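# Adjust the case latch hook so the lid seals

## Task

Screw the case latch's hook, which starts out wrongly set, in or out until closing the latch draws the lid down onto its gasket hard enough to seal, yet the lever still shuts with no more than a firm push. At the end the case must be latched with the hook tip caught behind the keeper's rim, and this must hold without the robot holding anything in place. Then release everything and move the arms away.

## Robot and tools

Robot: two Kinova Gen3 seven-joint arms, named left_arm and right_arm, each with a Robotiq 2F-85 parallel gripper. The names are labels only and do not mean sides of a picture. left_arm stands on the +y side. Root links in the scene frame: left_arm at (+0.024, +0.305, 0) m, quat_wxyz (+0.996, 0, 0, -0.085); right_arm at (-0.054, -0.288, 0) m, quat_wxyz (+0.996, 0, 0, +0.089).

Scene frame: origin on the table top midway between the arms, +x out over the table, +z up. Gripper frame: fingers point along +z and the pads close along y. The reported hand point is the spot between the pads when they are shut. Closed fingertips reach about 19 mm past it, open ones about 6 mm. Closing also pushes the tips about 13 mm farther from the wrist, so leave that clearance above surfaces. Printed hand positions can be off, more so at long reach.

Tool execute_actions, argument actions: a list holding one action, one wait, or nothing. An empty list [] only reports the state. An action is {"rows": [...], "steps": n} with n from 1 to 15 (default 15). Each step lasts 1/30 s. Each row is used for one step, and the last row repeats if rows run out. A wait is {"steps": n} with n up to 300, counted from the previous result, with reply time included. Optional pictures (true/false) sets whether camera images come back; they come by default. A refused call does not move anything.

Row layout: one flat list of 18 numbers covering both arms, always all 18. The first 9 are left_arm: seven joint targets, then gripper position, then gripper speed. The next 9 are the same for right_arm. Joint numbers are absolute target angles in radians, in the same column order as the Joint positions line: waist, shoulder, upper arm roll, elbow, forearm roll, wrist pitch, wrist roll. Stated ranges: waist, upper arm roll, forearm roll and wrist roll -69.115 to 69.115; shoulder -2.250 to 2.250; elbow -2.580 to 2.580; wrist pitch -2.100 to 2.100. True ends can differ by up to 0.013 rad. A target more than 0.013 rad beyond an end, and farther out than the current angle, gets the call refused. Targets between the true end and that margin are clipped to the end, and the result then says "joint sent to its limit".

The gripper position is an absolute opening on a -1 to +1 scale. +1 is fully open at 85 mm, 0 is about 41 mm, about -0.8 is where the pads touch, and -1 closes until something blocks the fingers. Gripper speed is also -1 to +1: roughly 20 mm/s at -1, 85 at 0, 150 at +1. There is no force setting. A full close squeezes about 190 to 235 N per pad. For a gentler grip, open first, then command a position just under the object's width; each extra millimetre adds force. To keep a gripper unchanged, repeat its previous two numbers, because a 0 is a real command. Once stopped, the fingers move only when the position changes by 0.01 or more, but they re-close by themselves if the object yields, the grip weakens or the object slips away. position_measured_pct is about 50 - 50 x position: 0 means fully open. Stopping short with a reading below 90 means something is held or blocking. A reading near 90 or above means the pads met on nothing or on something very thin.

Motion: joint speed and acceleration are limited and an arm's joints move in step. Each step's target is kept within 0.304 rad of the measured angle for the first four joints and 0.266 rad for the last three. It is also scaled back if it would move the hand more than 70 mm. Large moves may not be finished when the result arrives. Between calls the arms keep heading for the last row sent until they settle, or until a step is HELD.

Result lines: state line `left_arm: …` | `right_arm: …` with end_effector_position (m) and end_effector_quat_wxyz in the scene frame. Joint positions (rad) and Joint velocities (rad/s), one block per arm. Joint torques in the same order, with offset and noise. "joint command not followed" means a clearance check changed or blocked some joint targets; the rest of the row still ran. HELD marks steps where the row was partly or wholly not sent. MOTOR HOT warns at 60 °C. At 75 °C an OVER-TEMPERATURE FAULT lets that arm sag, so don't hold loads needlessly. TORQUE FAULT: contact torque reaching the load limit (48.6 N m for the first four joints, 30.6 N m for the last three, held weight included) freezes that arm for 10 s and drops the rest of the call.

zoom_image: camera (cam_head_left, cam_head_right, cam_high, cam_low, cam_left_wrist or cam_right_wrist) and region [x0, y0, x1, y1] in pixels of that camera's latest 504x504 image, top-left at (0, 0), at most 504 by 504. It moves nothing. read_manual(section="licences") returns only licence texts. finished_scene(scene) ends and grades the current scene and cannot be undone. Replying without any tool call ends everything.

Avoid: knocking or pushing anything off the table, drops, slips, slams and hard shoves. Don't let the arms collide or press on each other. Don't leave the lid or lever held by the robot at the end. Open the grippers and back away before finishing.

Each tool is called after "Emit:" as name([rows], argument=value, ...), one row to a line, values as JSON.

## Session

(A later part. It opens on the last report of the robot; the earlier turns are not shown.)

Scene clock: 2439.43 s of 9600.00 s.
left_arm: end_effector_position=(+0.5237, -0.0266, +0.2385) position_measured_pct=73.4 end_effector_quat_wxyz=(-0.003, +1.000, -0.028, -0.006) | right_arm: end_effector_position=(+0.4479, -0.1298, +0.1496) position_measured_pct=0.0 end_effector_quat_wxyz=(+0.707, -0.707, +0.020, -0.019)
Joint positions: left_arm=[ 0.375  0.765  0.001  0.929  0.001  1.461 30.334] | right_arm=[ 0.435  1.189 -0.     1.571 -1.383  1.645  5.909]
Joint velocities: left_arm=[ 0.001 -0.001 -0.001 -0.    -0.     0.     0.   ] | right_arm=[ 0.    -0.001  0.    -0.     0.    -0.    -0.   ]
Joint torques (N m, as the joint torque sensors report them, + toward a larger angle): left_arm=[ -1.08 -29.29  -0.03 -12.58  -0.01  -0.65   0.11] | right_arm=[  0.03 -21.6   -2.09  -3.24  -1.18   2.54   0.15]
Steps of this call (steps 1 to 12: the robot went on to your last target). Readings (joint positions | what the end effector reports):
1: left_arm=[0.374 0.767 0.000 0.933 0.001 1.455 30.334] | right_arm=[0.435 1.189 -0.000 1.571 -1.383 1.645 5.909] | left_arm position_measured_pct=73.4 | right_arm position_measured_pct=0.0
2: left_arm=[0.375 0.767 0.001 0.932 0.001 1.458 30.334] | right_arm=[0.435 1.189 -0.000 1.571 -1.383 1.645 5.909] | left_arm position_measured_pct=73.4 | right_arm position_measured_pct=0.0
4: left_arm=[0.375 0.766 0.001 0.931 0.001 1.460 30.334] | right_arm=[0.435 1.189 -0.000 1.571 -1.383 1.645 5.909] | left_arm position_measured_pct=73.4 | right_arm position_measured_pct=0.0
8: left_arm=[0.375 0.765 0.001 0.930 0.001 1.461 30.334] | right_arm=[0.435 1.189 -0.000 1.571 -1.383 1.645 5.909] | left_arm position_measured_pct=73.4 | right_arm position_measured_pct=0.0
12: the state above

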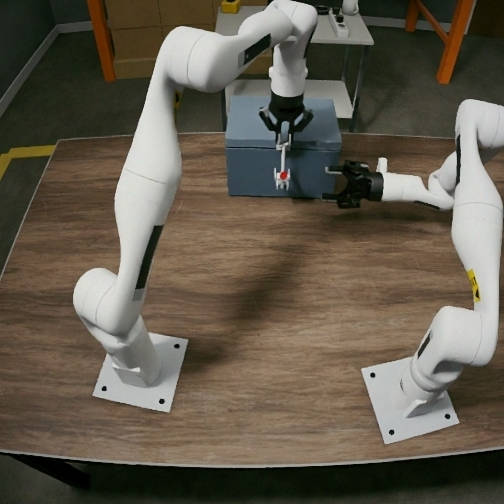

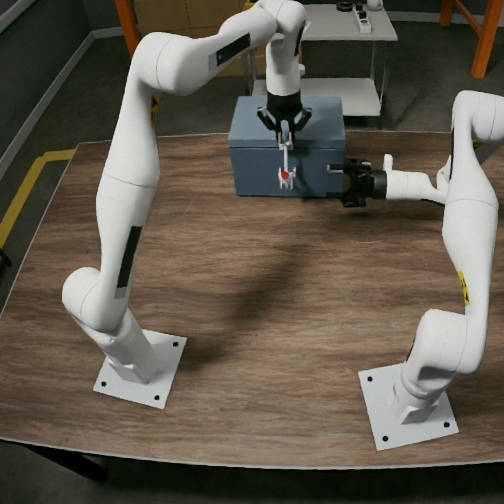

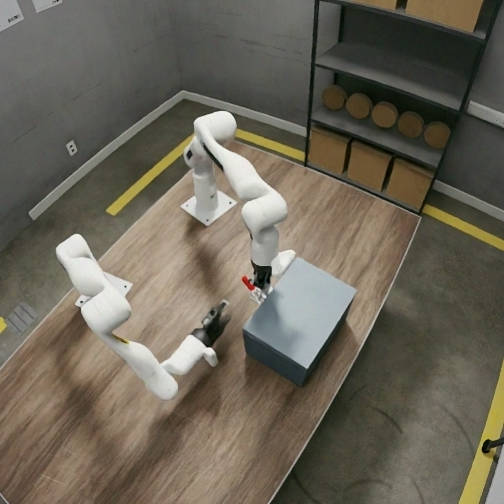

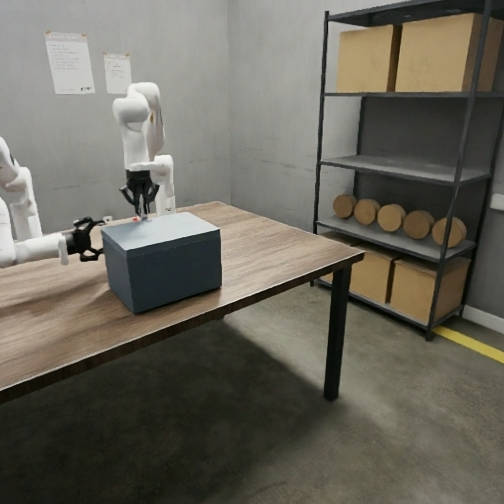

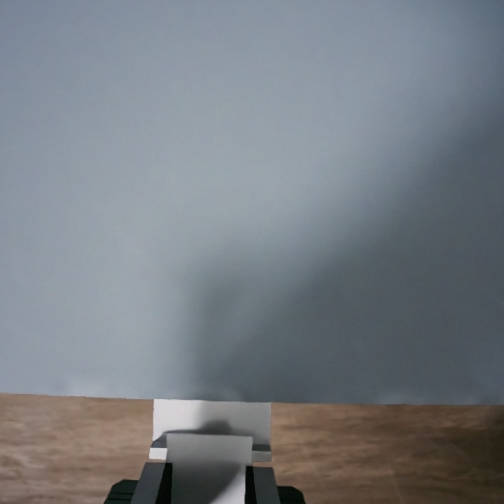

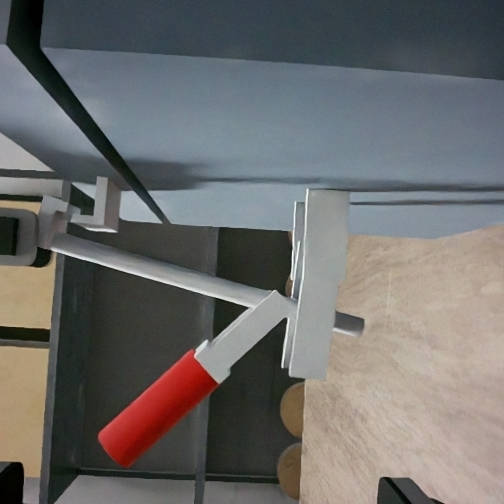

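Emit:
execute_actions([
  {"rows":[[0.3739,0.7563,0,0.922,0,1.4631,30.334,-0.55,-0.5,0.4348,1.1893,0,1.5708,-1.3834,1.6454,5.9086,1,0.5],[0.3739,0.7559,0,0.9194,0,1.4661,30.334,-0.55,-0.5,0.4348,1.1893,0,1.5708,-1.3834,1.6454,5.9086,1,0.5],[0.3739,0.7556,0,0.9168,0,1.469,30.334,-0.55,-0.5,0.4348,1.1893,0,1.5708,-1.3834,1.6454,5.9086,1,0.5],[0.3739,0.7553,0,0.9142,0,1.4719,30.334,-0.55,-0.5,0.4348,1.1893,0,1.5708,-1.3834,1.6454,5.9086,1,0.5],[0.3739,0.7549,0,0.9116,0,1.4749,30.334,-0.55,-0.5,0.4348,1.1893,0,1.5708,-1.3834,1.6454,5.9086,1,0.5],[0.3739,0.7546,0,0.909,0,1.4778,30.334,-0.55,-0.5,0.4348,1.1893,0,1.5708,-1.3834,1.6454,5.9086,1,0.5]],"steps":15},
], pictures=false)

Emit:
execute_actions([
  {"steps":8},
])

Emit:
zoom_image(camera="cam_right_wrist", region=[0, 150, 200, 350])

Scene clock: 2450.57 s of 9600.00 s.
left_arm: end_effector_position=(+0.5241, -0.0265, +0.2452) position_measured_pct=73.4 end_effector_quat_wxyz=(-0.003, +1.000, -0.028, -0.005) | right_arm: end_effector_position=(+0.4479, -0.1298, +0.1496) position_measured_pct=0.0 end_effector_quat_wxyz=(+0.707, -0.707, +0.020, -0.019)
Joint positions: left_arm=[ 0.375  0.762  0.     0.913  0.     1.478 30.334] | right_arm=[ 0.435  1.189 -0.     1.571 -1.383  1.645  5.909]
Joint velocities: left_arm=[ 0.     0.001  0.    -0.002  0.001  0.001 -0.   ] | right_arm=[-0.001 -0.001  0.001  0.     0.    -0.     0.   ]
Joint torques (N m, as the joint torque sensors report them, + toward a larger angle): left_arm=[ -0.82 -28.91  -0.19 -12.26   0.1   -0.5    0.12] | right_arm=[ -0.06 -21.85  -2.45  -3.03  -1.08   2.85   0.24]
Steps of this call (steps 1 to 30: the robot went on to your last target; steps 31 to 319: nothing new was sent; steps 320 to 334: all 15 steps of this action). Readings (joint positions | what the end effector reports):
320: left_arm=[0.375 0.765 0.001 0.929 0.001 1.461 30.334] | right_arm=[0.435 1.189 -0.000 1.571 -1.383 1.645 5.909] | left_arm position_measured_pct=73.4 | right_arm position_measured_pct=0.0
321: left_arm=[0.375 0.765 0.001 0.928 0.001 1.462 30.334] | right_arm=[0.435 1.189 -0.000 1.571 -1.383 1.645 5.909] | left_arm position_measured_pct=73.4 | right_arm position_measured_pct=0.0
323: left_arm=[0.375 0.764 0.001 0.925 0.001 1.466 30.334] | right_arm=[0.435 1.189 -0.000 1.571 -1.383 1.645 5.909] | left_arm position_measured_pct=73.4 | right_arm position_measured_pct=0.0
327: left_arm=[0.375 0.763 0.001 0.917 0.001 1.475 30.334] | right_arm=[0.435 1.189 -0.000 1.571 -1.383 1.645 5.909] | left_arm position_measured_pct=73.4 | right_arm position_measured_pct=0.0
334: the state above

Scene clock: 2450.83 s of 9600.00 s.
left_arm: end_effector_position=(+0.5241, -0.0265, +0.2452) position_measured_pct=73.4 end_effector_quat_wxyz=(-0.003, +1.000, -0.028, -0.005) | right_arm: end_effector_position=(+0.4479, -0.1298, +0.1496) position_measured_pct=0.0 end_effector_quat_wxyz=(+0.707, -0.707, +0.020, -0.019)
Joint positions: left_arm=[ 0.375  0.762  0.     0.913  0.     1.478 30.334] | right_arm=[ 0.435  1.189 -0.     1.571 -1.383  1.645  5.909]
Joint velocities: left_arm=[-0.     0.     0.001  0.    -0.001 -0.     0.   ] | right_arm=[-0.    -0.001  0.     0.     0.     0.    -0.   ]
Joint torques (N m, as the joint torque sensors report them, + toward a larger angle): left_arm=[ -1.04 -28.81   0.18 -12.02  -0.05  -0.68   0.03] | right_arm=[ -0.2  -21.82  -2.1   -3.32  -1.36   2.86   0.13]
Steps of this call (steps 1 to 8: the robot went on to your last target). Readings (joint positions | what the end effector reports):
1: left_arm=[0.375 0.762 0.000 0.913 0.000 1.478 30.334] | right_arm=[0.435 1.189 -0.000 1.571 -1.383 1.645 5.909] | left_arm position_measured_pct=73.4 | right_arm position_measured_pct=0.0
2: left_arm=[0.375 0.762 0.000 0.913 0.000 1.478 30.334] | right_arm=[0.435 1.189 -0.000 1.571 -1.383 1.645 5.909] | left_arm position_measured_pct=73.4 | right_arm position_measured_pct=0.0
4: left_arm=[0.375 0.762 0.000 0.913 0.000 1.478 30.334] | right_arm=[0.435 1.189 -0.000 1.571 -1.383 1.645 5.909] | left_arm position_measured_pct=73.4 | right_arm position_measured_pct=0.0
8: the state above

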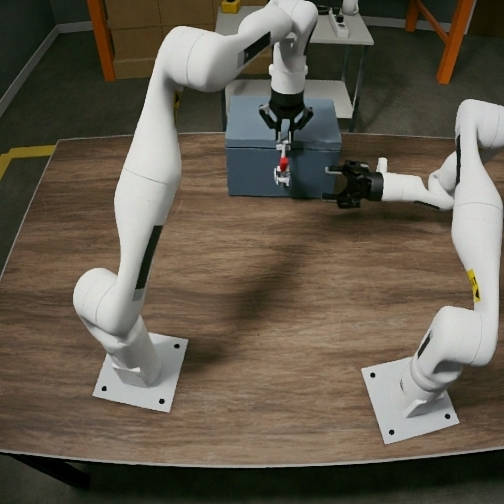

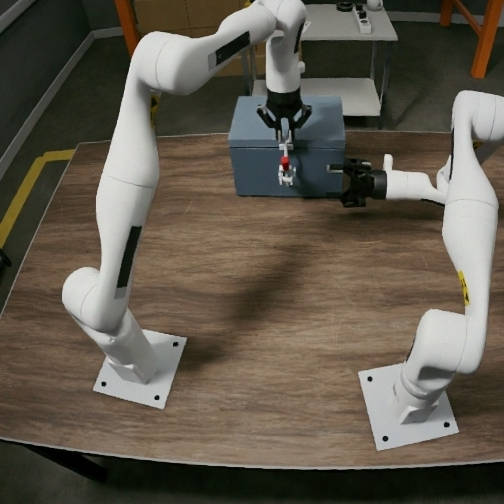

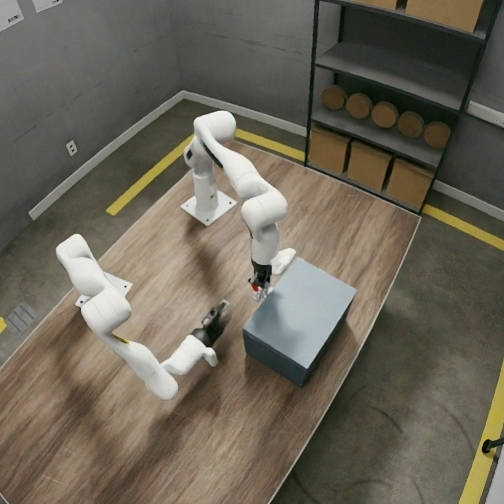

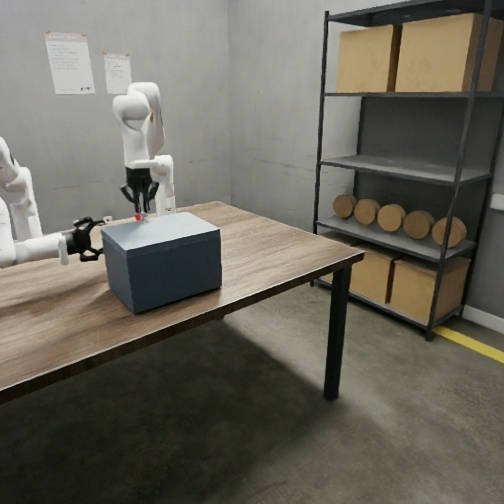

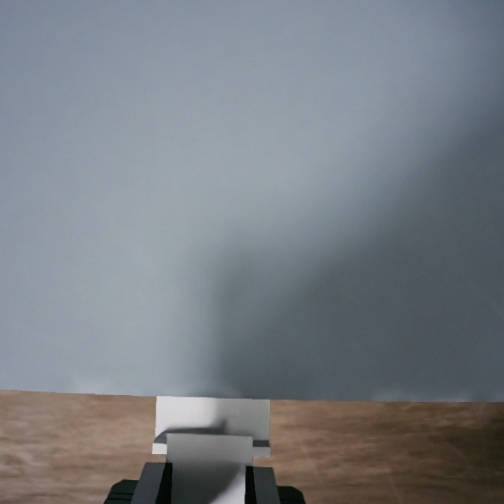

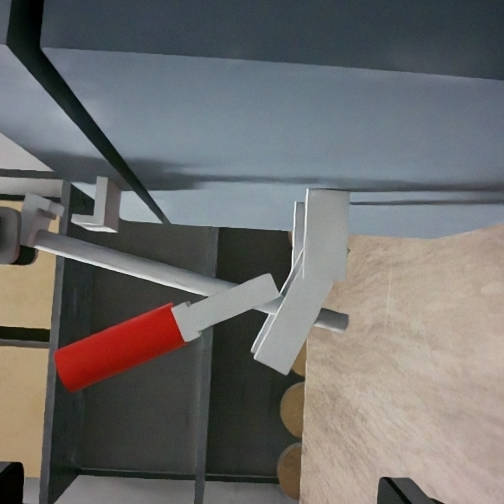

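Region (0, 150, 200, 350) of cam_right_wrist's 504x504 image, scaled by 2.520.

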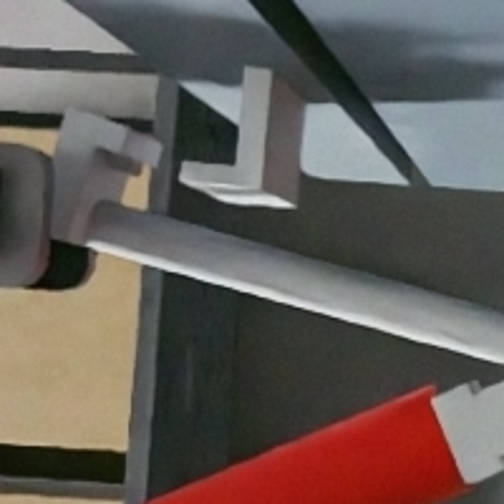

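Emit:
execute_actions([
  {"rows":[[0.3739,0.755,0,0.9116,0,1.4749,30.334,-0.55,-0.5,0.4348,1.1893,0,1.5708,-1.3834,1.6454,5.9086,1,0.5],[0.3739,0.7553,0,0.9142,0,1.4719,30.334,-0.55,-0.5,0.4348,1.1893,0,1.5708,-1.3834,1.6454,5.9086,1,0.5],[0.3739,0.7556,0,0.9168,0,1.469,30.334,-0.55,-0.5,0.4348,1.1893,0,1.5708,-1.3834,1.6454,5.9086,1,0.5],[0.3739,0.7556,0,0.9168,0,1.469,30.334,-0.55,-0.5,0.4348,1.1893,0,1.5708,-1.3834,1.6454,5.9086,1,0.5],[0.3739,0.7556,0,0.9168,0,1.469,30.334,-0.55,-0.5,0.4348,1.1893,0,1.5708,-1.3834,1.6454,5.9086,1,0.5],[0.3739,0.7556,0,0.9168,0,1.469,30.334,-0.46,-0.5,0.4348,1.1893,0,1.5708,-1.3834,1.6454,5.9086,1,0.5],[0.3739,0.7556,0,0.9168,0,1.469,30.334,-0.46,-0.5,0.4348,1.1893,0,1.5708,-1.3834,1.6454,5.9086,1,0.5],[0.3739,0.7556,0,0.9168,0,1.469,30.334,-0.46,-0.5,0.4348,1.1893,0,1.5708,-1.3834,1.6454,5.9086,1,0.5],[0.3761,0.7492,0,0.9289,0,1.4631,30.3362,-0.46,-0.5,0.4348,1.1893,0,1.5708,-1.3834,1.6454,5.9086,1,0.5],[0.3783,0.7427,0,0.941,0,1.4573,30.3384,-0.46,-0.5,0.4348,1.1893,0,1.5708,-1.3834,1.6454,5.9086,1,0.5],[0.3805,0.7363,0,0.9531,0,1.4514,30.3406,-0.46,-0.5,0.4348,1.1893,0,1.5708,-1.3834,1.6454,5.9086,1,0.5],[0.3827,0.7298,0,0.9652,0,1.4456,30.3428,-0.46,-0.5,0.4348,1.1893,0,1.5708,-1.3834,1.6454,5.9086,1,0.5],[0.3849,0.7234,0,0.9773,0,1.4397,30.345,-0.46,-0.5,0.4348,1.1893,0,1.5708,-1.3834,1.6454,5.9086,1,0.5]],"steps":15},
], pictures=false)

Emit:
execute_actions([
  {"steps":10},
])

Emit:
zoom_image(camera="cam_right_wrist", region=[0, 150, 200, 350])

Scene clock: 2488.87 s of 9600.00 s.
left_arm: end_effector_position=(+0.5165, -0.0264, +0.2463) position_measured_pct=72.6 end_effector_quat_wxyz=(-0.001, +1.000, -0.027, -0.001) | right_arm: end_effector_position=(+0.4479, -0.1298, +0.1496) position_measured_pct=0.0 end_effector_quat_wxyz=(+0.707, -0.707, +0.020, -0.019)
Joint positions: left_arm=[ 0.382  0.735 -0.     0.962 -0.     1.448 30.342] | right_arm=[ 0.435  1.189 -0.     1.571 -1.383  1.645  5.909]
Joint velocities: left_arm=[ 0.035 -0.118  0.001  0.206 -0.002 -0.11   0.043] | right_arm=[-0.    -0.001 -0.    -0.    -0.    -0.     0.   ]
Joint torques (N m, as the joint torque sensors report them, + toward a larger angle): left_arm=[ -1.1  -23.72   0.42  -9.21   0.33  -0.87  -0.25] | right_arm=[ -0.16 -21.89  -2.22  -3.12  -1.23   2.67   0.02]
Steps of this call (steps 1 to 15: the robot went on to your last target; steps 16 to 1126: nothing new was sent; steps 1127 to 1141: all 15 steps of this action). Readings (joint positions | what the end effector reports):
1127: left_arm=[0.375 0.762 0.000 0.914 0.000 1.478 30.334] | right_arm=[0.435 1.189 -0.000 1.571 -1.383 1.645 5.909] | left_arm position_measured_pct=73.4 | right_arm position_measured_pct=0.0
1128: left_arm=[0.375 0.762 0.000 0.914 0.000 1.477 30.334] | right_arm=[0.435 1.189 -0.000 1.571 -1.383 1.645 5.909] | left_arm position_measured_pct=73.4 | right_arm position_measured_pct=0.0
1130: left_arm=[0.374 0.761 0.000 0.916 0.000 1.473 30.334] | right_arm=[0.435 1.189 -0.000 1.571 -1.383 1.645 5.909] | left_arm position_measured_pct=73.4 | right_arm position_measured_pct=0.0
1134: left_arm=[0.374 0.760 0.000 0.919 0.000 1.470 30.334] | right_arm=[0.435 1.189 -0.000 1.571 -1.383 1.645 5.909] | left_arm position_measured_pct=73.0 | right_arm position_measured_pct=0.0
1141: the state above

Scene clock: 2489.20 s of 9600.00 s.
left_arm: end_effector_position=(+0.5135, -0.0262, +0.2468) position_measured_pct=72.6 end_effector_quat_wxyz=(-0.001, +1.000, -0.027, -0.000) | right_arm: end_effector_position=(+0.4479, -0.1298, +0.1496) position_measured_pct=0.0 end_effector_quat_wxyz=(+0.707, -0.707, +0.020, -0.019)
Joint positions: left_arm=[ 0.384  0.725 -0.     0.978 -0.     1.44  30.345] | right_arm=[ 0.435  1.189 -0.     1.571 -1.383  1.645  5.909]
Joint velocities: left_arm=[ 0.     0.002 -0.     0.003 -0.001 -0.003  0.   ] | right_arm=[0.001 0.    0.001 0.    0.    0.    0.   ]
Joint torques (N m, as the joint torque sensors report them, + toward a larger angle): left_arm=[  0.28 -24.17   0.67  -9.89   0.33   0.02   0.15] | right_arm=[ -0.44 -21.93  -2.47  -3.29  -1.29   2.67   0.25]
Steps of this call (steps 1 to 10: the robot went on to your last target). Readings (joint positions | what the end effector reports):
1: left_arm=[0.383 0.731 -0.000 0.968 -0.000 1.445 30.343] | right_arm=[0.435 1.189 -0.000 1.571 -1.383 1.645 5.909] | left_arm position_measured_pct=72.6 | right_arm position_measured_pct=0.0
2: left_arm=[0.383 0.729 -0.000 0.972 -0.000 1.443 30.344] | right_arm=[0.435 1.189 -0.000 1.571 -1.383 1.645 5.909] | left_arm position_measured_pct=72.6 | right_arm position_measured_pct=0.0
4: left_arm=[0.384 0.727 -0.000 0.975 -0.000 1.441 30.345] | right_arm=[0.435 1.189 -0.000 1.571 -1.383 1.645 5.909] | left_arm position_measured_pct=72.6 | right_arm position_measured_pct=0.0
8: left_arm=[0.384 0.726 -0.000 0.978 -0.000 1.440 30.345] | right_arm=[0.435 1.189 -0.000 1.571 -1.383 1.645 5.909] | left_arm position_measured_pct=72.6 | right_arm position_measured_pct=0.0
10: the state above

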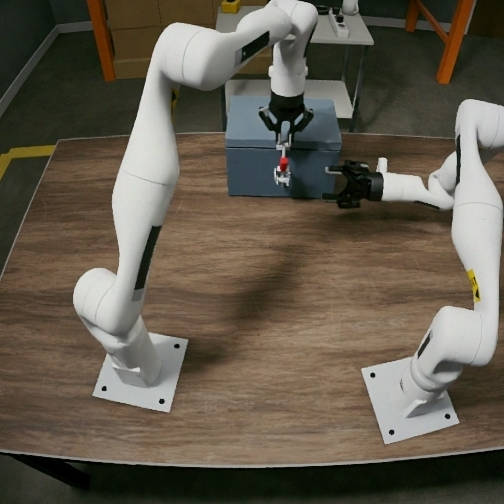

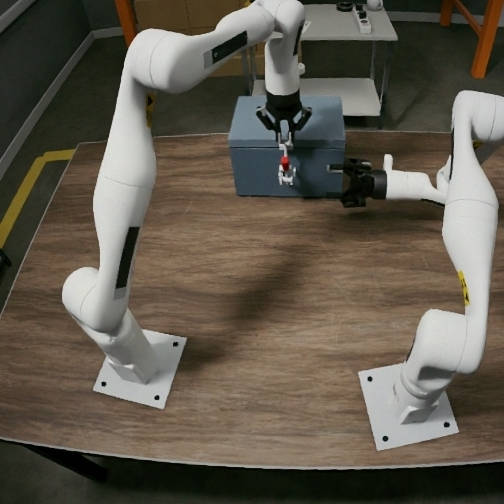

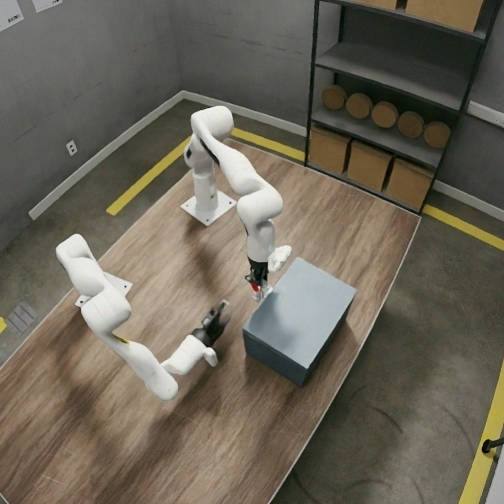

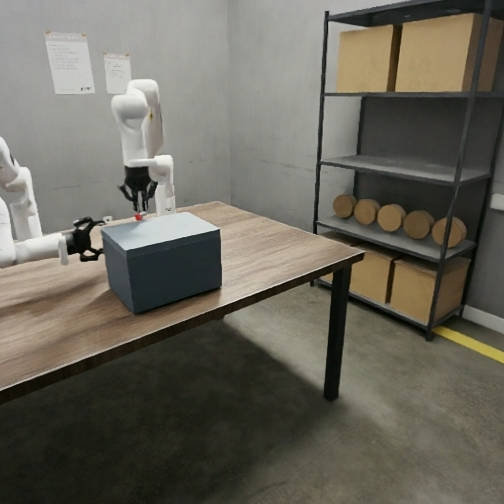

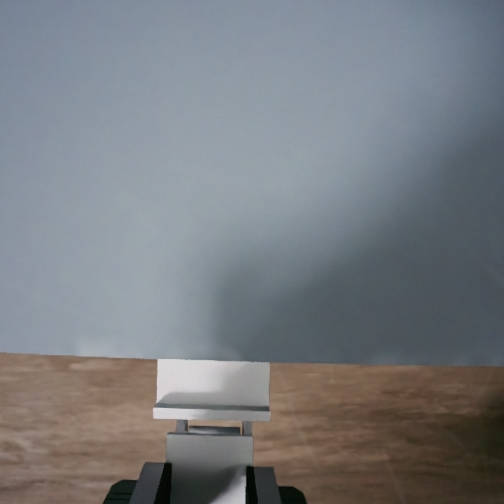

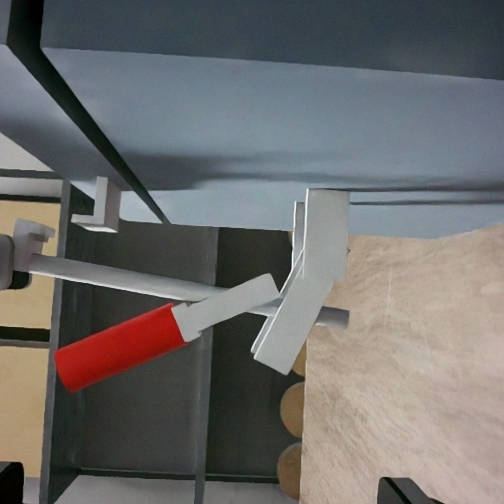

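Region (0, 150, 200, 350) of cam_right_wrist's 504x504 image, scaled by 2.520.

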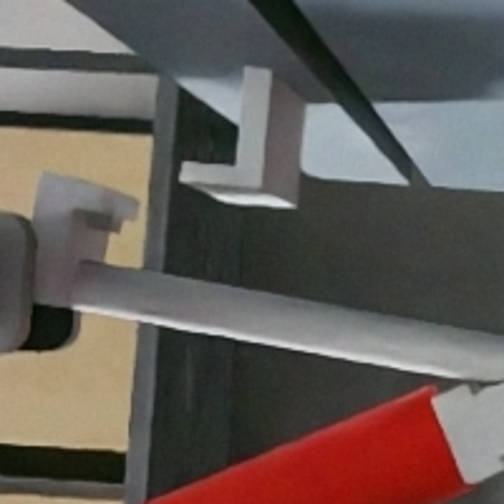

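Emit:
execute_actions([
  {"rows":[[0.3833,0.7283,0,0.9685,0.0041,1.4515,30.3432,-0.46,-0.5,0.4348,1.1893,0,1.5708,-1.3834,1.6454,5.9086,1,0.5],[0.3817,0.7331,0,0.9597,0.0081,1.4633,30.3413,-0.46,-0.5,0.4348,1.1893,0,1.5708,-1.3834,1.6454,5.9086,1,0.5],[0.3801,0.738,0,0.9509,0.0122,1.4751,30.3395,-0.46,-0.5,0.4348,1.1893,0,1.5708,-1.3834,1.6454,5.9086,1,0.5],[0.3785,0.7428,0,0.9421,0.0162,1.4869,30.3377,-0.46,-0.5,0.4348,1.1893,0,1.5708,-1.3834,1.6454,5.9086,1,0.5],[0.377,0.7477,0,0.9333,0.0203,1.4987,30.3359,-0.46,-0.5,0.4348,1.1893,0,1.5708,-1.3834,1.6454,5.9086,1,0.5],[0.3754,0.7526,0,0.9245,0.0243,1.5104,30.334,-0.46,-0.5,0.4348,1.1893,0,1.5708,-1.3834,1.6454,5.9086,1,0.5],[0.3738,0.7574,0,0.9157,0.0284,1.5222,30.3322,-0.46,-0.5,0.4348,1.1893,0,1.5708,-1.3834,1.6454,5.9086,1,0.5],[0.3722,0.7623,0,0.9069,0.0324,1.534,30.3304,-0.46,-0.5,0.4348,1.1893,0,1.5708,-1.3834,1.6454,5.9086,1,0.5],[0.3706,0.7671,0,0.8981,0.0365,1.5458,30.3285,-0.46,-0.5,0.4348,1.1893,0,1.5708,-1.3834,1.6454,5.9086,1,0.5],[0.369,0.772,0,0.8893,0.0405,1.5576,30.3267,-0.46,-0.5,0.4348,1.1893,0,1.5708,-1.3834,1.6454,5.9086,1,0.5]],"steps":15},
], pictures=false)

Emit:
execute_actions([
  {"steps":10},
])

Emit:
zoom_image(camera="cam_right_wrist", region=[0, 180, 200, 380])

Scene clock: 2549.70 s of 9600.00 s.
left_arm: end_effector_position=(+0.5052, -0.0256, +0.2467) position_measured_pct=72.6 end_effector_quat_wxyz=(-0.002, +0.999, -0.027, -0.043) | right_arm: end_effector_position=(+0.4479, -0.1298, +0.1496) position_measured_pct=0.0 end_effector_quat_wxyz=(+0.707, -0.707, +0.020, -0.019)
Joint positions: left_arm=[ 0.37   0.772 -0.     0.894  0.039  1.553 30.327] | right_arm=[ 0.435  1.189 -0.     1.571 -1.383  1.645  5.909]
Joint velocities: left_arm=[-0.007  0.025  0.001 -0.042  0.017  0.055 -0.008] | right_arm=[-0.001 -0.002 -0.001  0.     0.    -0.     0.   ]
Joint torques (N m, as the joint torque sensors report them, + toward a larger angle): left_arm=[ -0.2  -25.92   0.73  -9.44   0.41   0.19   0.18] | right_arm=[ -0.29 -21.68  -2.35  -3.23  -1.37   2.65   0.3 ]
Steps of this call (steps 1 to 30: the robot went on to your last target; steps 31 to 1800: nothing new was sent; steps 1801 to 1815: all 15 steps of this action). Readings (joint positions | what the end effector reports):
1801: left_arm=[0.384 0.726 -0.000 0.977 -0.000 1.440 30.345] | right_arm=[0.435 1.189 -0.000 1.571 -1.383 1.645 5.909] | left_arm position_measured_pct=72.6 | right_arm position_measured_pct=0.0
1802: left_arm=[0.384 0.728 -0.000 0.974 0.001 1.444 30.344] | right_arm=[0.435 1.189 -0.000 1.571 -1.383 1.645 5.909] | left_arm position_measured_pct=72.6 | right_arm position_measured_pct=0.0
1804: left_arm=[0.382 0.733 -0.000 0.964 0.006 1.457 30.342] | right_arm=[0.435 1.189 -0.000 1.571 -1.383 1.645 5.909] | left_arm position_measured_pct=72.6 | right_arm position_measured_pct=0.0
1808: left_arm=[0.377 0.749 -0.000 0.934 0.019 1.496 30.336] | right_arm=[0.435 1.189 -0.000 1.571 -1.383 1.645 5.909] | left_arm position_measured_pct=72.6 | right_arm position_measured_pct=0.0
1815: the state above

Scene clock: 2550.03 s of 9600.00 s.
left_arm: end_effector_position=(+0.5052, -0.0256, +0.2466) position_measured_pct=72.6 end_effector_quat_wxyz=(-0.002, +0.999, -0.027, -0.044) | right_arm: end_effector_position=(+0.4479, -0.1298, +0.1496) position_measured_pct=0.0 end_effector_quat_wxyz=(+0.707, -0.707, +0.020, -0.019)
Joint positions: left_arm=[ 0.369  0.774 -0.     0.89   0.04   1.557 30.327] | right_arm=[ 0.435  1.189 -0.     1.571 -1.383  1.645  5.909]
Joint velocities: left_arm=[-0.    -0.     0.001 -0.001  0.001  0.001  0.   ] | right_arm=[-0.003  0.    -0.     0.     0.001 -0.    -0.   ]
Joint torques (N m, as the joint torque sensors report them, + toward a larger angle): left_arm=[ -0.54 -24.52   0.35  -8.74   0.14   0.43   0.25] | right_arm=[ -0.25 -22.14  -2.17  -3.15  -1.36   2.61   0.34]
Steps of this call (steps 1 to 10: the robot went on to your last target). Readings (joint positions | what the end effector reports):
1: left_arm=[0.370 0.772 -0.000 0.892 0.040 1.554 30.327] | right_arm=[0.435 1.189 -0.000 1.571 -1.383 1.645 5.909] | left_arm position_measured_pct=72.6 | right_arm position_measured_pct=0.0
2: left_arm=[0.369 0.773 -0.000 0.891 0.040 1.555 30.327] | right_arm=[0.435 1.189 -0.000 1.571 -1.383 1.645 5.909] | left_arm position_measured_pct=72.6 | right_arm position_measured_pct=0.0
4: left_arm=[0.369 0.773 -0.000 0.891 0.040 1.556 30.327] | right_arm=[0.435 1.189 -0.000 1.571 -1.383 1.645 5.909] | left_arm position_measured_pct=72.6 | right_arm position_measured_pct=0.0
8: left_arm=[0.369 0.774 -0.000 0.890 0.040 1.557 30.327] | right_arm=[0.435 1.189 -0.000 1.571 -1.383 1.645 5.909] | left_arm position_measured_pct=72.6 | right_arm position_measured_pct=0.0
10: the state above

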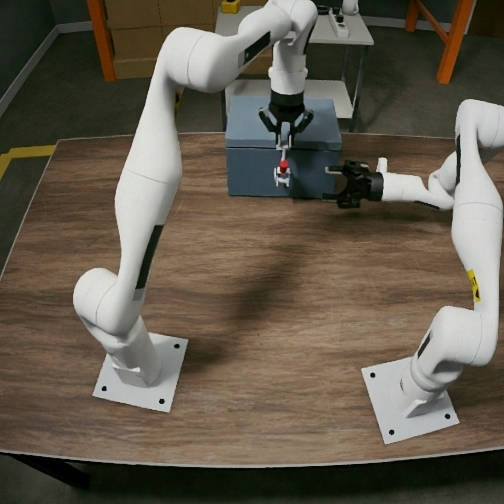

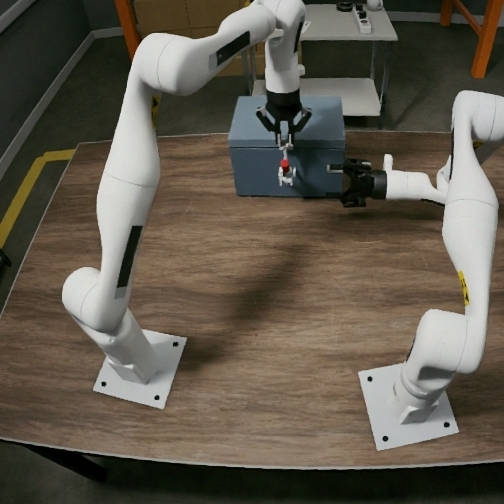

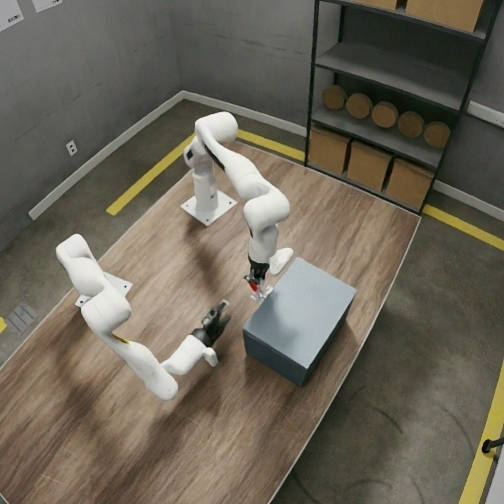

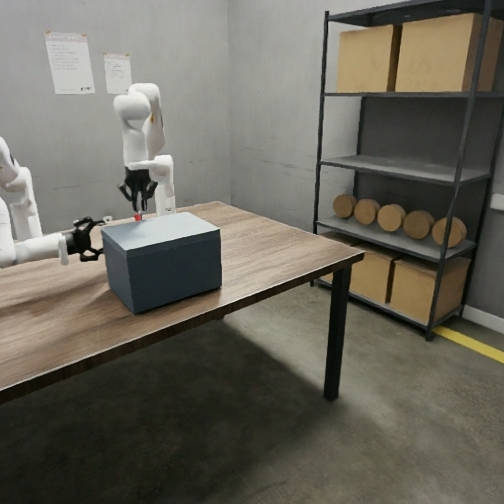

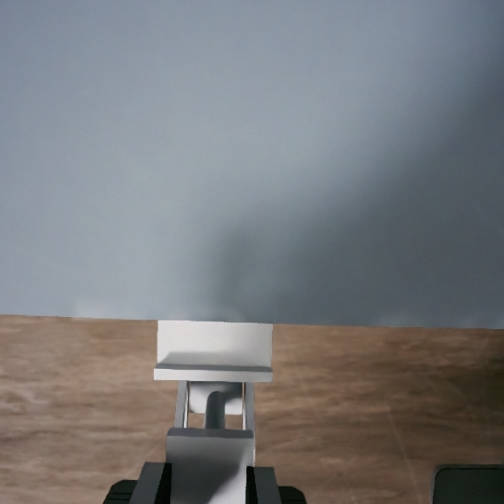

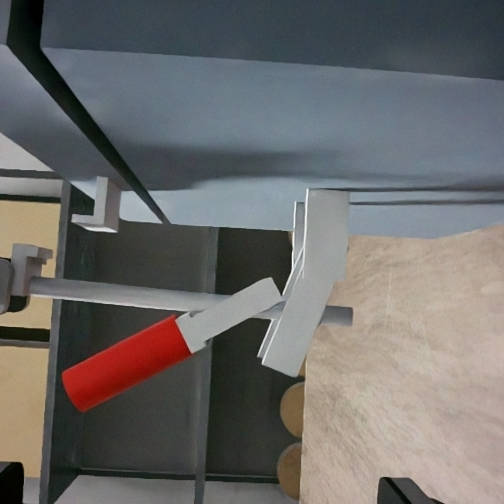

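Region (0, 180, 200, 380) of cam_right_wrist's 504x504 image, scaled by 2.520.

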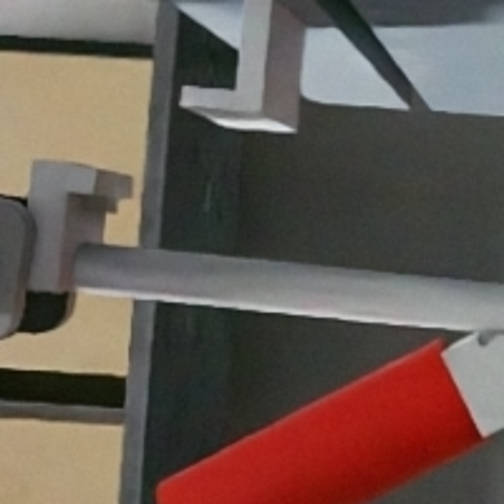

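Emit:
execute_actions([
  {"rows":[[0.369,0.772,0,0.8893,0.0405,1.5576,30.3267,-0.53,-0.5,0.4348,1.1893,0,1.5708,-1.3834,1.6454,5.9086,1,0.5],[0.369,0.772,0,0.8893,0.0405,1.5576,30.3267,-0.53,-0.5,0.4348,1.1893,0,1.5708,-1.3834,1.6454,5.9086,1,0.5],[0.369,0.772,0,0.8893,0.0405,1.5576,30.3267,-0.53,-0.5,0.4348,1.1893,0,1.5708,-1.3834,1.6454,5.9086,1,0.5],[0.369,0.772,0,0.8893,0.0405,1.5576,30.3267,-0.53,-0.5,0.4348,1.1893,0,1.5708,-1.3834,1.6454,5.9086,1,0.5],[0.369,0.772,0,0.8893,0.0405,1.5576,30.3267,-0.53,-0.5,0.4348,1.1893,0,1.5708,-1.3834,1.6454,5.9086,1,0.5],[0.369,0.772,0,0.8893,0.0405,1.5576,30.3267,-0.53,-0.5,0.4348,1.1893,0,1.5708,-1.3834,1.6454,5.9086,1,0.5],[0.369,0.772,0,0.8893,0.0405,1.5576,31.8975,-0.53,-0.5,0.4348,1.1893,0,1.5708,-1.3834,1.6454,5.9086,1,0.5]],"steps":15},
], pictures=false)

Emit:
execute_actions([
  {"steps":42},
])

Emit:
zoom_image(camera="cam_right_wrist", region=[0, 180, 200, 380])

Scene clock: 2566.67 s of 9600.00 s.
left_arm: end_effector_position=(+0.5052, -0.0260, +0.2467) position_measured_pct=73.0 end_effector_quat_wxyz=(-0.007, +0.994, +0.103, -0.044) | right_arm: end_effector_position=(+0.4479, -0.1298, +0.1496) position_measured_pct=0.0 end_effector_quat_wxyz=(+0.707, -0.707, +0.020, -0.019)
Joint positions: left_arm=[ 0.369  0.774  0.     0.89   0.041  1.556 30.589] | right_arm=[ 0.435  1.189 -0.     1.571 -1.383  1.645  5.909]
Joint velocities: left_arm=[ 0.003  0.     0.002 -0.001  0.003 -0.003  1.216] | right_arm=[-0.     0.001 -0.     0.     0.    -0.001  0.   ]
Joint torques (N m, as the joint torque sensors report them, + toward a larger angle): left_arm=[ -0.83 -24.08   0.17  -8.63   0.01   0.55   0.26] | right_arm=[ -0.3  -21.77  -2.26  -3.41  -1.35   2.65   0.2 ]
Steps of this call (steps 1 to 15: the robot went on to your last target; steps 16 to 484: nothing new was sent; steps 485 to 499: all 15 steps of this action). Readings (joint positions | what the end effector reports):
485: left_arm=[0.369 0.774 -0.000 0.890 0.040 1.557 30.327] | right_arm=[0.435 1.189 -0.000 1.571 -1.383 1.645 5.909] | left_arm position_measured_pct=72.6 | right_arm position_measured_pct=0.0
486: left_arm=[0.369 0.774 -0.000 0.890 0.040 1.557 30.327] | right_arm=[0.435 1.189 -0.000 1.571 -1.383 1.645 5.909] | left_arm position_measured_pct=72.6 | right_arm position_measured_pct=0.0
488: left_arm=[0.369 0.774 -0.000 0.890 0.040 1.557 30.327] | right_arm=[0.435 1.189 -0.000 1.571 -1.383 1.645 5.909] | left_arm position_measured_pct=73.0 | right_arm position_measured_pct=0.0
492: left_arm=[0.369 0.774 -0.000 0.890 0.040 1.557 30.337] | right_arm=[0.435 1.189 -0.000 1.571 -1.383 1.645 5.909] | left_arm position_measured_pct=73.0 | right_arm position_measured_pct=0.0
499: the state above

Scene clock: 2568.07 s of 9600.00 s.
left_arm: end_effector_position=(+0.5052, -0.0256, +0.2478) position_measured_pct=76.6 end_effector_quat_wxyz=(-0.032, +0.726, +0.687, -0.030) | right_arm: end_effector_position=(+0.4479, -0.1298, +0.1496) position_measured_pct=0.0 end_effector_quat_wxyz=(+0.707, -0.707, +0.020, -0.019)
Joint positions: left_arm=[ 0.369  0.772 -0.     0.889  0.04   1.558 31.897] | right_arm=[ 0.435  1.189 -0.     1.571 -1.383  1.645  5.909]
Joint velocities: left_arm=[ 0.     0.001  0.002  0.     0.    -0.     0.001] | right_arm=[0.    0.    0.001 0.    0.    0.    0.   ]
Joint torques (N m, as the joint torque sensors report them, + toward a larger angle): left_arm=[ -0.26 -22.98   0.73  -8.61   0.22   0.14   0.18] | right_arm=[ -0.18 -22.    -2.09  -3.24  -1.41   2.71   0.28]
Steps of this call (steps 1 to 42: the robot went on to your last target). Readings (joint positions | what the end effector reports):
1: left_arm=[0.369 0.774 0.000 0.890 0.041 1.556 30.629] | right_arm=[0.435 1.189 -0.000 1.571 -1.383 1.645 5.909] | left_arm position_measured_pct=73.0 | right_arm position_measured_pct=0.0
2: left_arm=[0.369 0.774 0.000 0.889 0.041 1.556 30.670] | right_arm=[0.435 1.189 -0.000 1.571 -1.383 1.645 5.909] | left_arm position_measured_pct=73.0 | right_arm position_measured_pct=0.0
4: left_arm=[0.369 0.774 0.000 0.889 0.041 1.556 30.751] | right_arm=[0.435 1.189 -0.000 1.571 -1.383 1.645 5.909] | left_arm position_measured_pct=73.0 | right_arm position_measured_pct=0.0
8: left_arm=[0.369 0.774 0.000 0.889 0.041 1.556 30.914] | right_arm=[0.435 1.189 -0.000 1.571 -1.383 1.645 5.909] | left_arm position_measured_pct=73.0 | right_arm position_measured_pct=0.0
42: the state above

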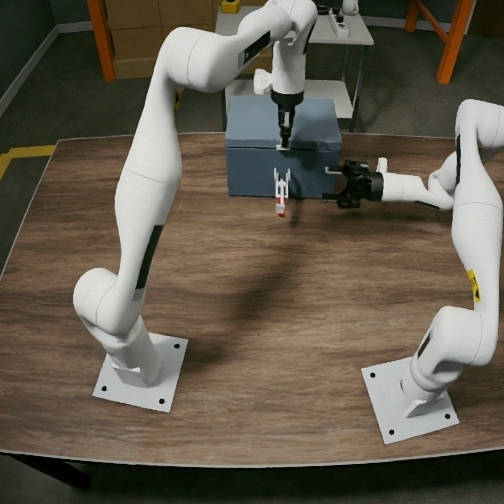

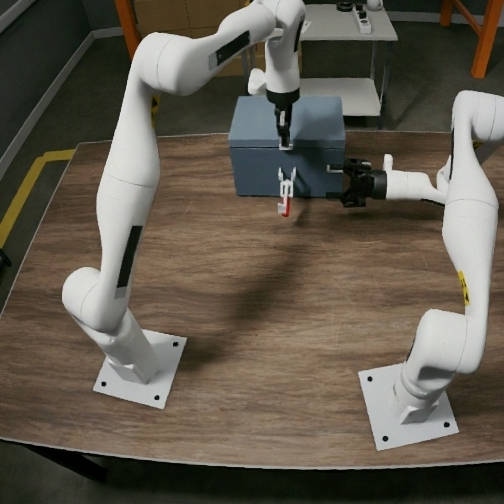

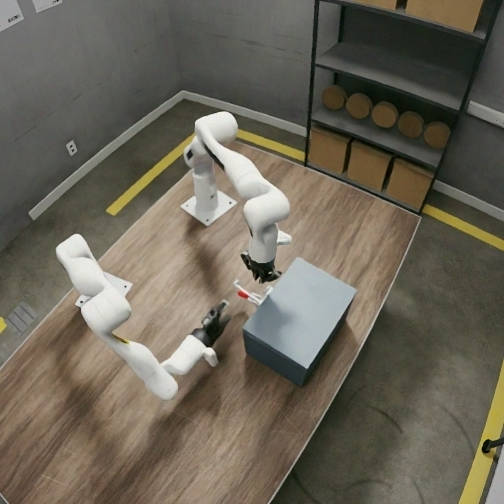

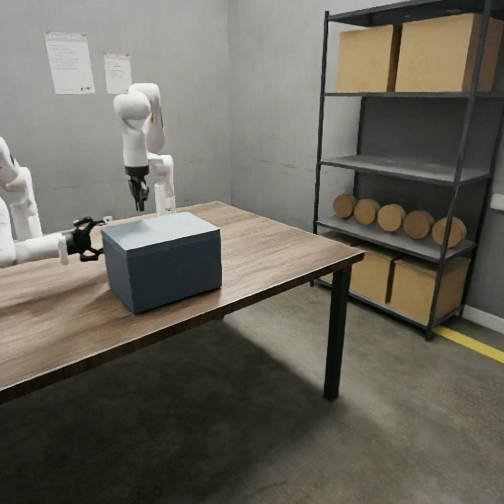

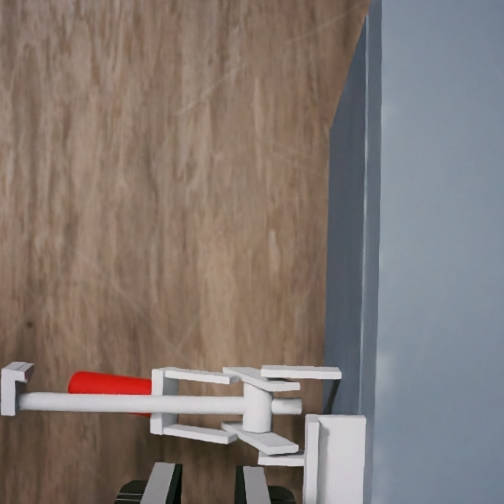

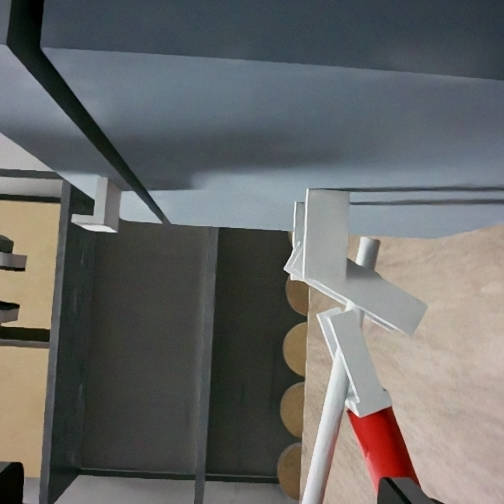

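Region (0, 180, 200, 380) of cam_right_wrist's 504x504 image, scaled by 2.520.

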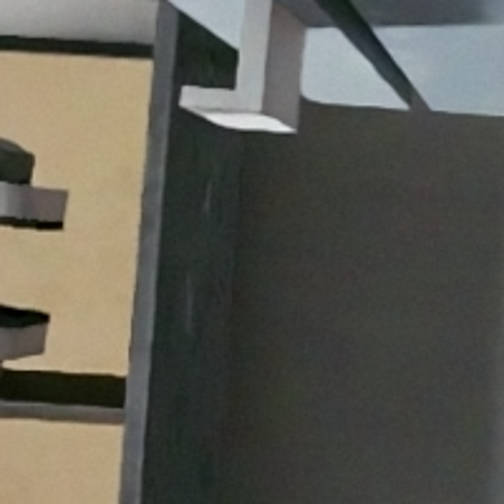

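Emit:
execute_actions([
  {"rows":[[0.369,0.772,0,0.8893,0.0405,1.5576,31.8975,-0.3,0,0.6165,1.1363,0,1.7872,-1.1963,1.6517,6.0804,1,0.5]],"steps":15},
], pictures=false)

Emit:
execute_actions([
  {"steps":15},
])

Scene clock: 2628.57 s of 9600.00 s.
left_arm: end_effector_position=(+0.5052, -0.0256, +0.2478) position_measured_pct=65.1 end_effector_quat_wxyz=(-0.032, +0.726, +0.687, -0.030) | right_arm: end_effector_position=(+0.3603, -0.1884, +0.1540) position_measured_pct=0.0 end_effector_quat_wxyz=(+0.707, -0.707, +0.018, -0.018)
Joint positions: left_arm=[ 0.369  0.772  0.     0.889  0.041  1.558 31.897] | right_arm=[ 0.611  1.138  0.001  1.784 -1.197  1.652  6.079]
Joint velocities: left_arm=[-0.001 -0.     0.     0.     0.     0.     0.   ] | right_arm=[ 0.042 -0.016 -0.013  0.038  0.013 -0.003  0.019]
Joint torques (N m, as the joint torque sensors report them, + toward a larger angle): left_arm=[ -0.09 -23.05   0.57  -8.66   0.35   0.02  -0.11] | right_arm=[ -0.97 -19.93  -2.5   -1.54  -0.75   2.74   0.54]
Steps of this call (steps 1 to 30: the robot went on to your last target; steps 31 to 1800: nothing new was sent; steps 1801 to 1815: all 15 steps of this action). Readings (joint positions | what the end effector reports):
1801: left_arm=[0.369 0.772 0.000 0.889 0.041 1.558 31.897] | right_arm=[0.436 1.189 -0.000 1.572 -1.383 1.645 5.909] | left_arm position_measured_pct=76.6 | right_arm position_measured_pct=0.0
1802: left_arm=[0.369 0.772 0.000 0.889 0.041 1.558 31.897] | right_arm=[0.442 1.187 -0.001 1.577 -1.379 1.645 5.913] | left_arm position_measured_pct=75.8 | right_arm position_measured_pct=0.0
1804: left_arm=[0.369 0.772 0.000 0.889 0.041 1.558 31.897] | right_arm=[0.467 1.179 -0.002 1.605 -1.357 1.646 5.934] | left_arm position_measured_pct=71.8 | right_arm position_measured_pct=0.0
1808: left_arm=[0.369 0.772 0.000 0.889 0.041 1.558 31.897] | right_arm=[0.549 1.156 0.000 1.703 -1.269 1.649 6.013] | left_arm position_measured_pct=65.5 | right_arm position_measured_pct=0.0
1815: the state above

Scene clock: 2629.07 s of 9600.00 s.
left_arm: end_effector_position=(+0.5052, -0.0256, +0.2478) position_measured_pct=65.1 end_effector_quat_wxyz=(-0.032, +0.726, +0.687, -0.030) | right_arm: end_effector_position=(+0.3600, -0.1903, +0.1549) position_measured_pct=0.0 end_effector_quat_wxyz=(+0.707, -0.707, +0.020, -0.020)
Joint positions: left_arm=[ 0.369  0.772  0.     0.889  0.041  1.558 31.897] | right_arm=[ 0.616  1.136  0.     1.787 -1.196  1.652  6.08 ]
Joint velocities: left_arm=[-0.    -0.001  0.001  0.     0.     0.001  0.   ] | right_arm=[-0.  0. -0. -0. -0.  0.  0.]
Joint torques (N m, as the joint torque sensors report them, + toward a larger angle): left_arm=[ -0.06 -23.16   0.36  -8.68   0.38   0.22   0.01] | right_arm=[ -0.05 -19.37  -1.87  -1.08  -0.82   2.89   0.35]
Steps of this call (steps 1 to 15: the robot went on to your last target). Readings (joint positions | what the end effector reports):
1: left_arm=[0.369 0.772 0.000 0.889 0.041 1.558 31.897] | right_arm=[0.612 1.138 0.000 1.785 -1.197 1.652 6.080] | left_arm position_measured_pct=65.1 | right_arm position_measured_pct=0.0
2: left_arm=[0.369 0.772 0.000 0.889 0.041 1.558 31.897] | right_arm=[0.613 1.138 0.000 1.786 -1.197 1.652 6.080] | left_arm position_measured_pct=65.1 | right_arm position_measured_pct=0.0
4: left_arm=[0.369 0.772 0.000 0.889 0.041 1.558 31.897] | right_arm=[0.615 1.137 0.000 1.787 -1.196 1.652 6.080] | left_arm position_measured_pct=65.1 | right_arm position_measured_pct=0.0
8: left_arm=[0.369 0.772 0.000 0.889 0.041 1.558 31.897] | right_arm=[0.616 1.137 0.000 1.787 -1.196 1.652 6.080] | left_arm position_measured_pct=65.1 | right_arm position_measured_pct=0.0
15: the state above
All arms were judged still, so your last target was given up. Only a new action makes them travel on or press farther. Fingers that are still opening or closing keep moving.

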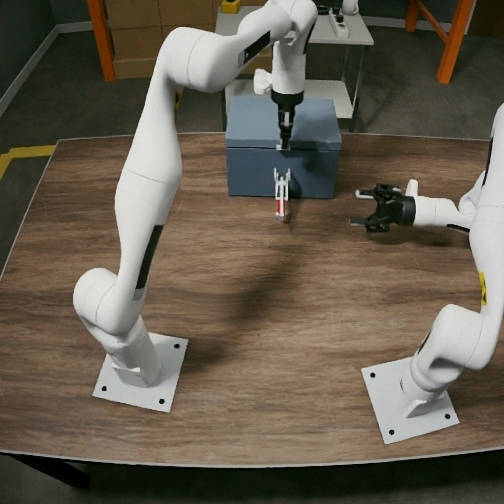

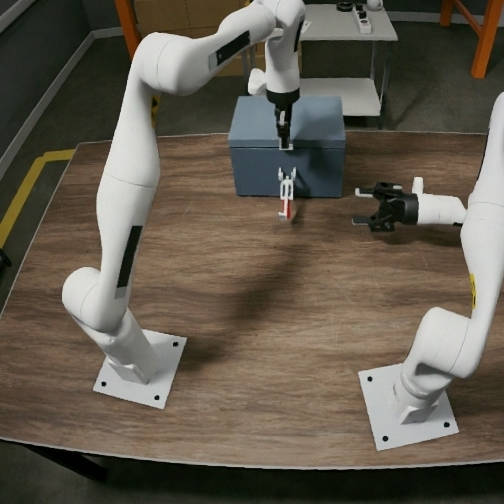

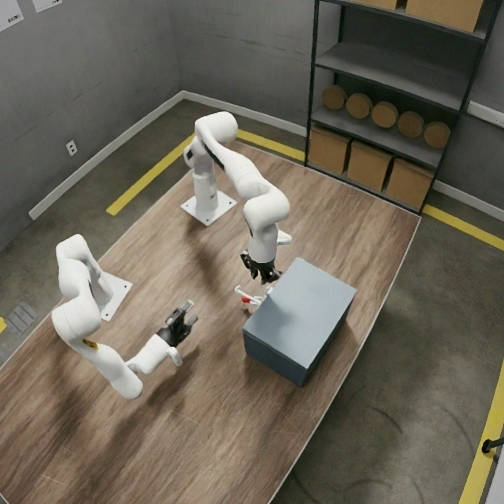

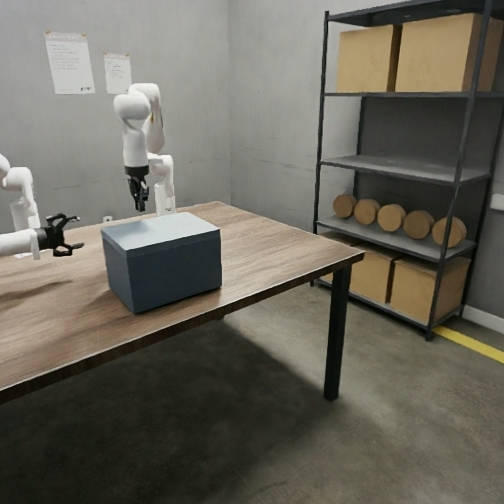

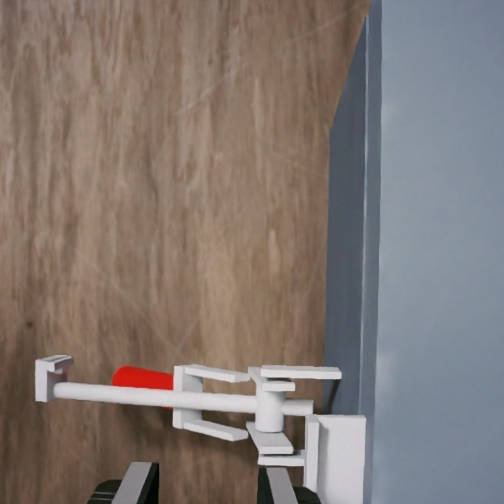

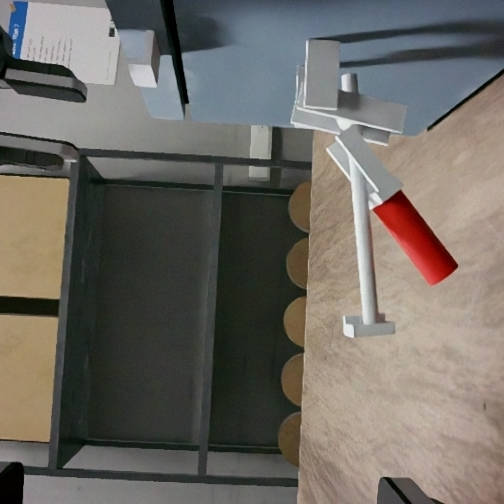

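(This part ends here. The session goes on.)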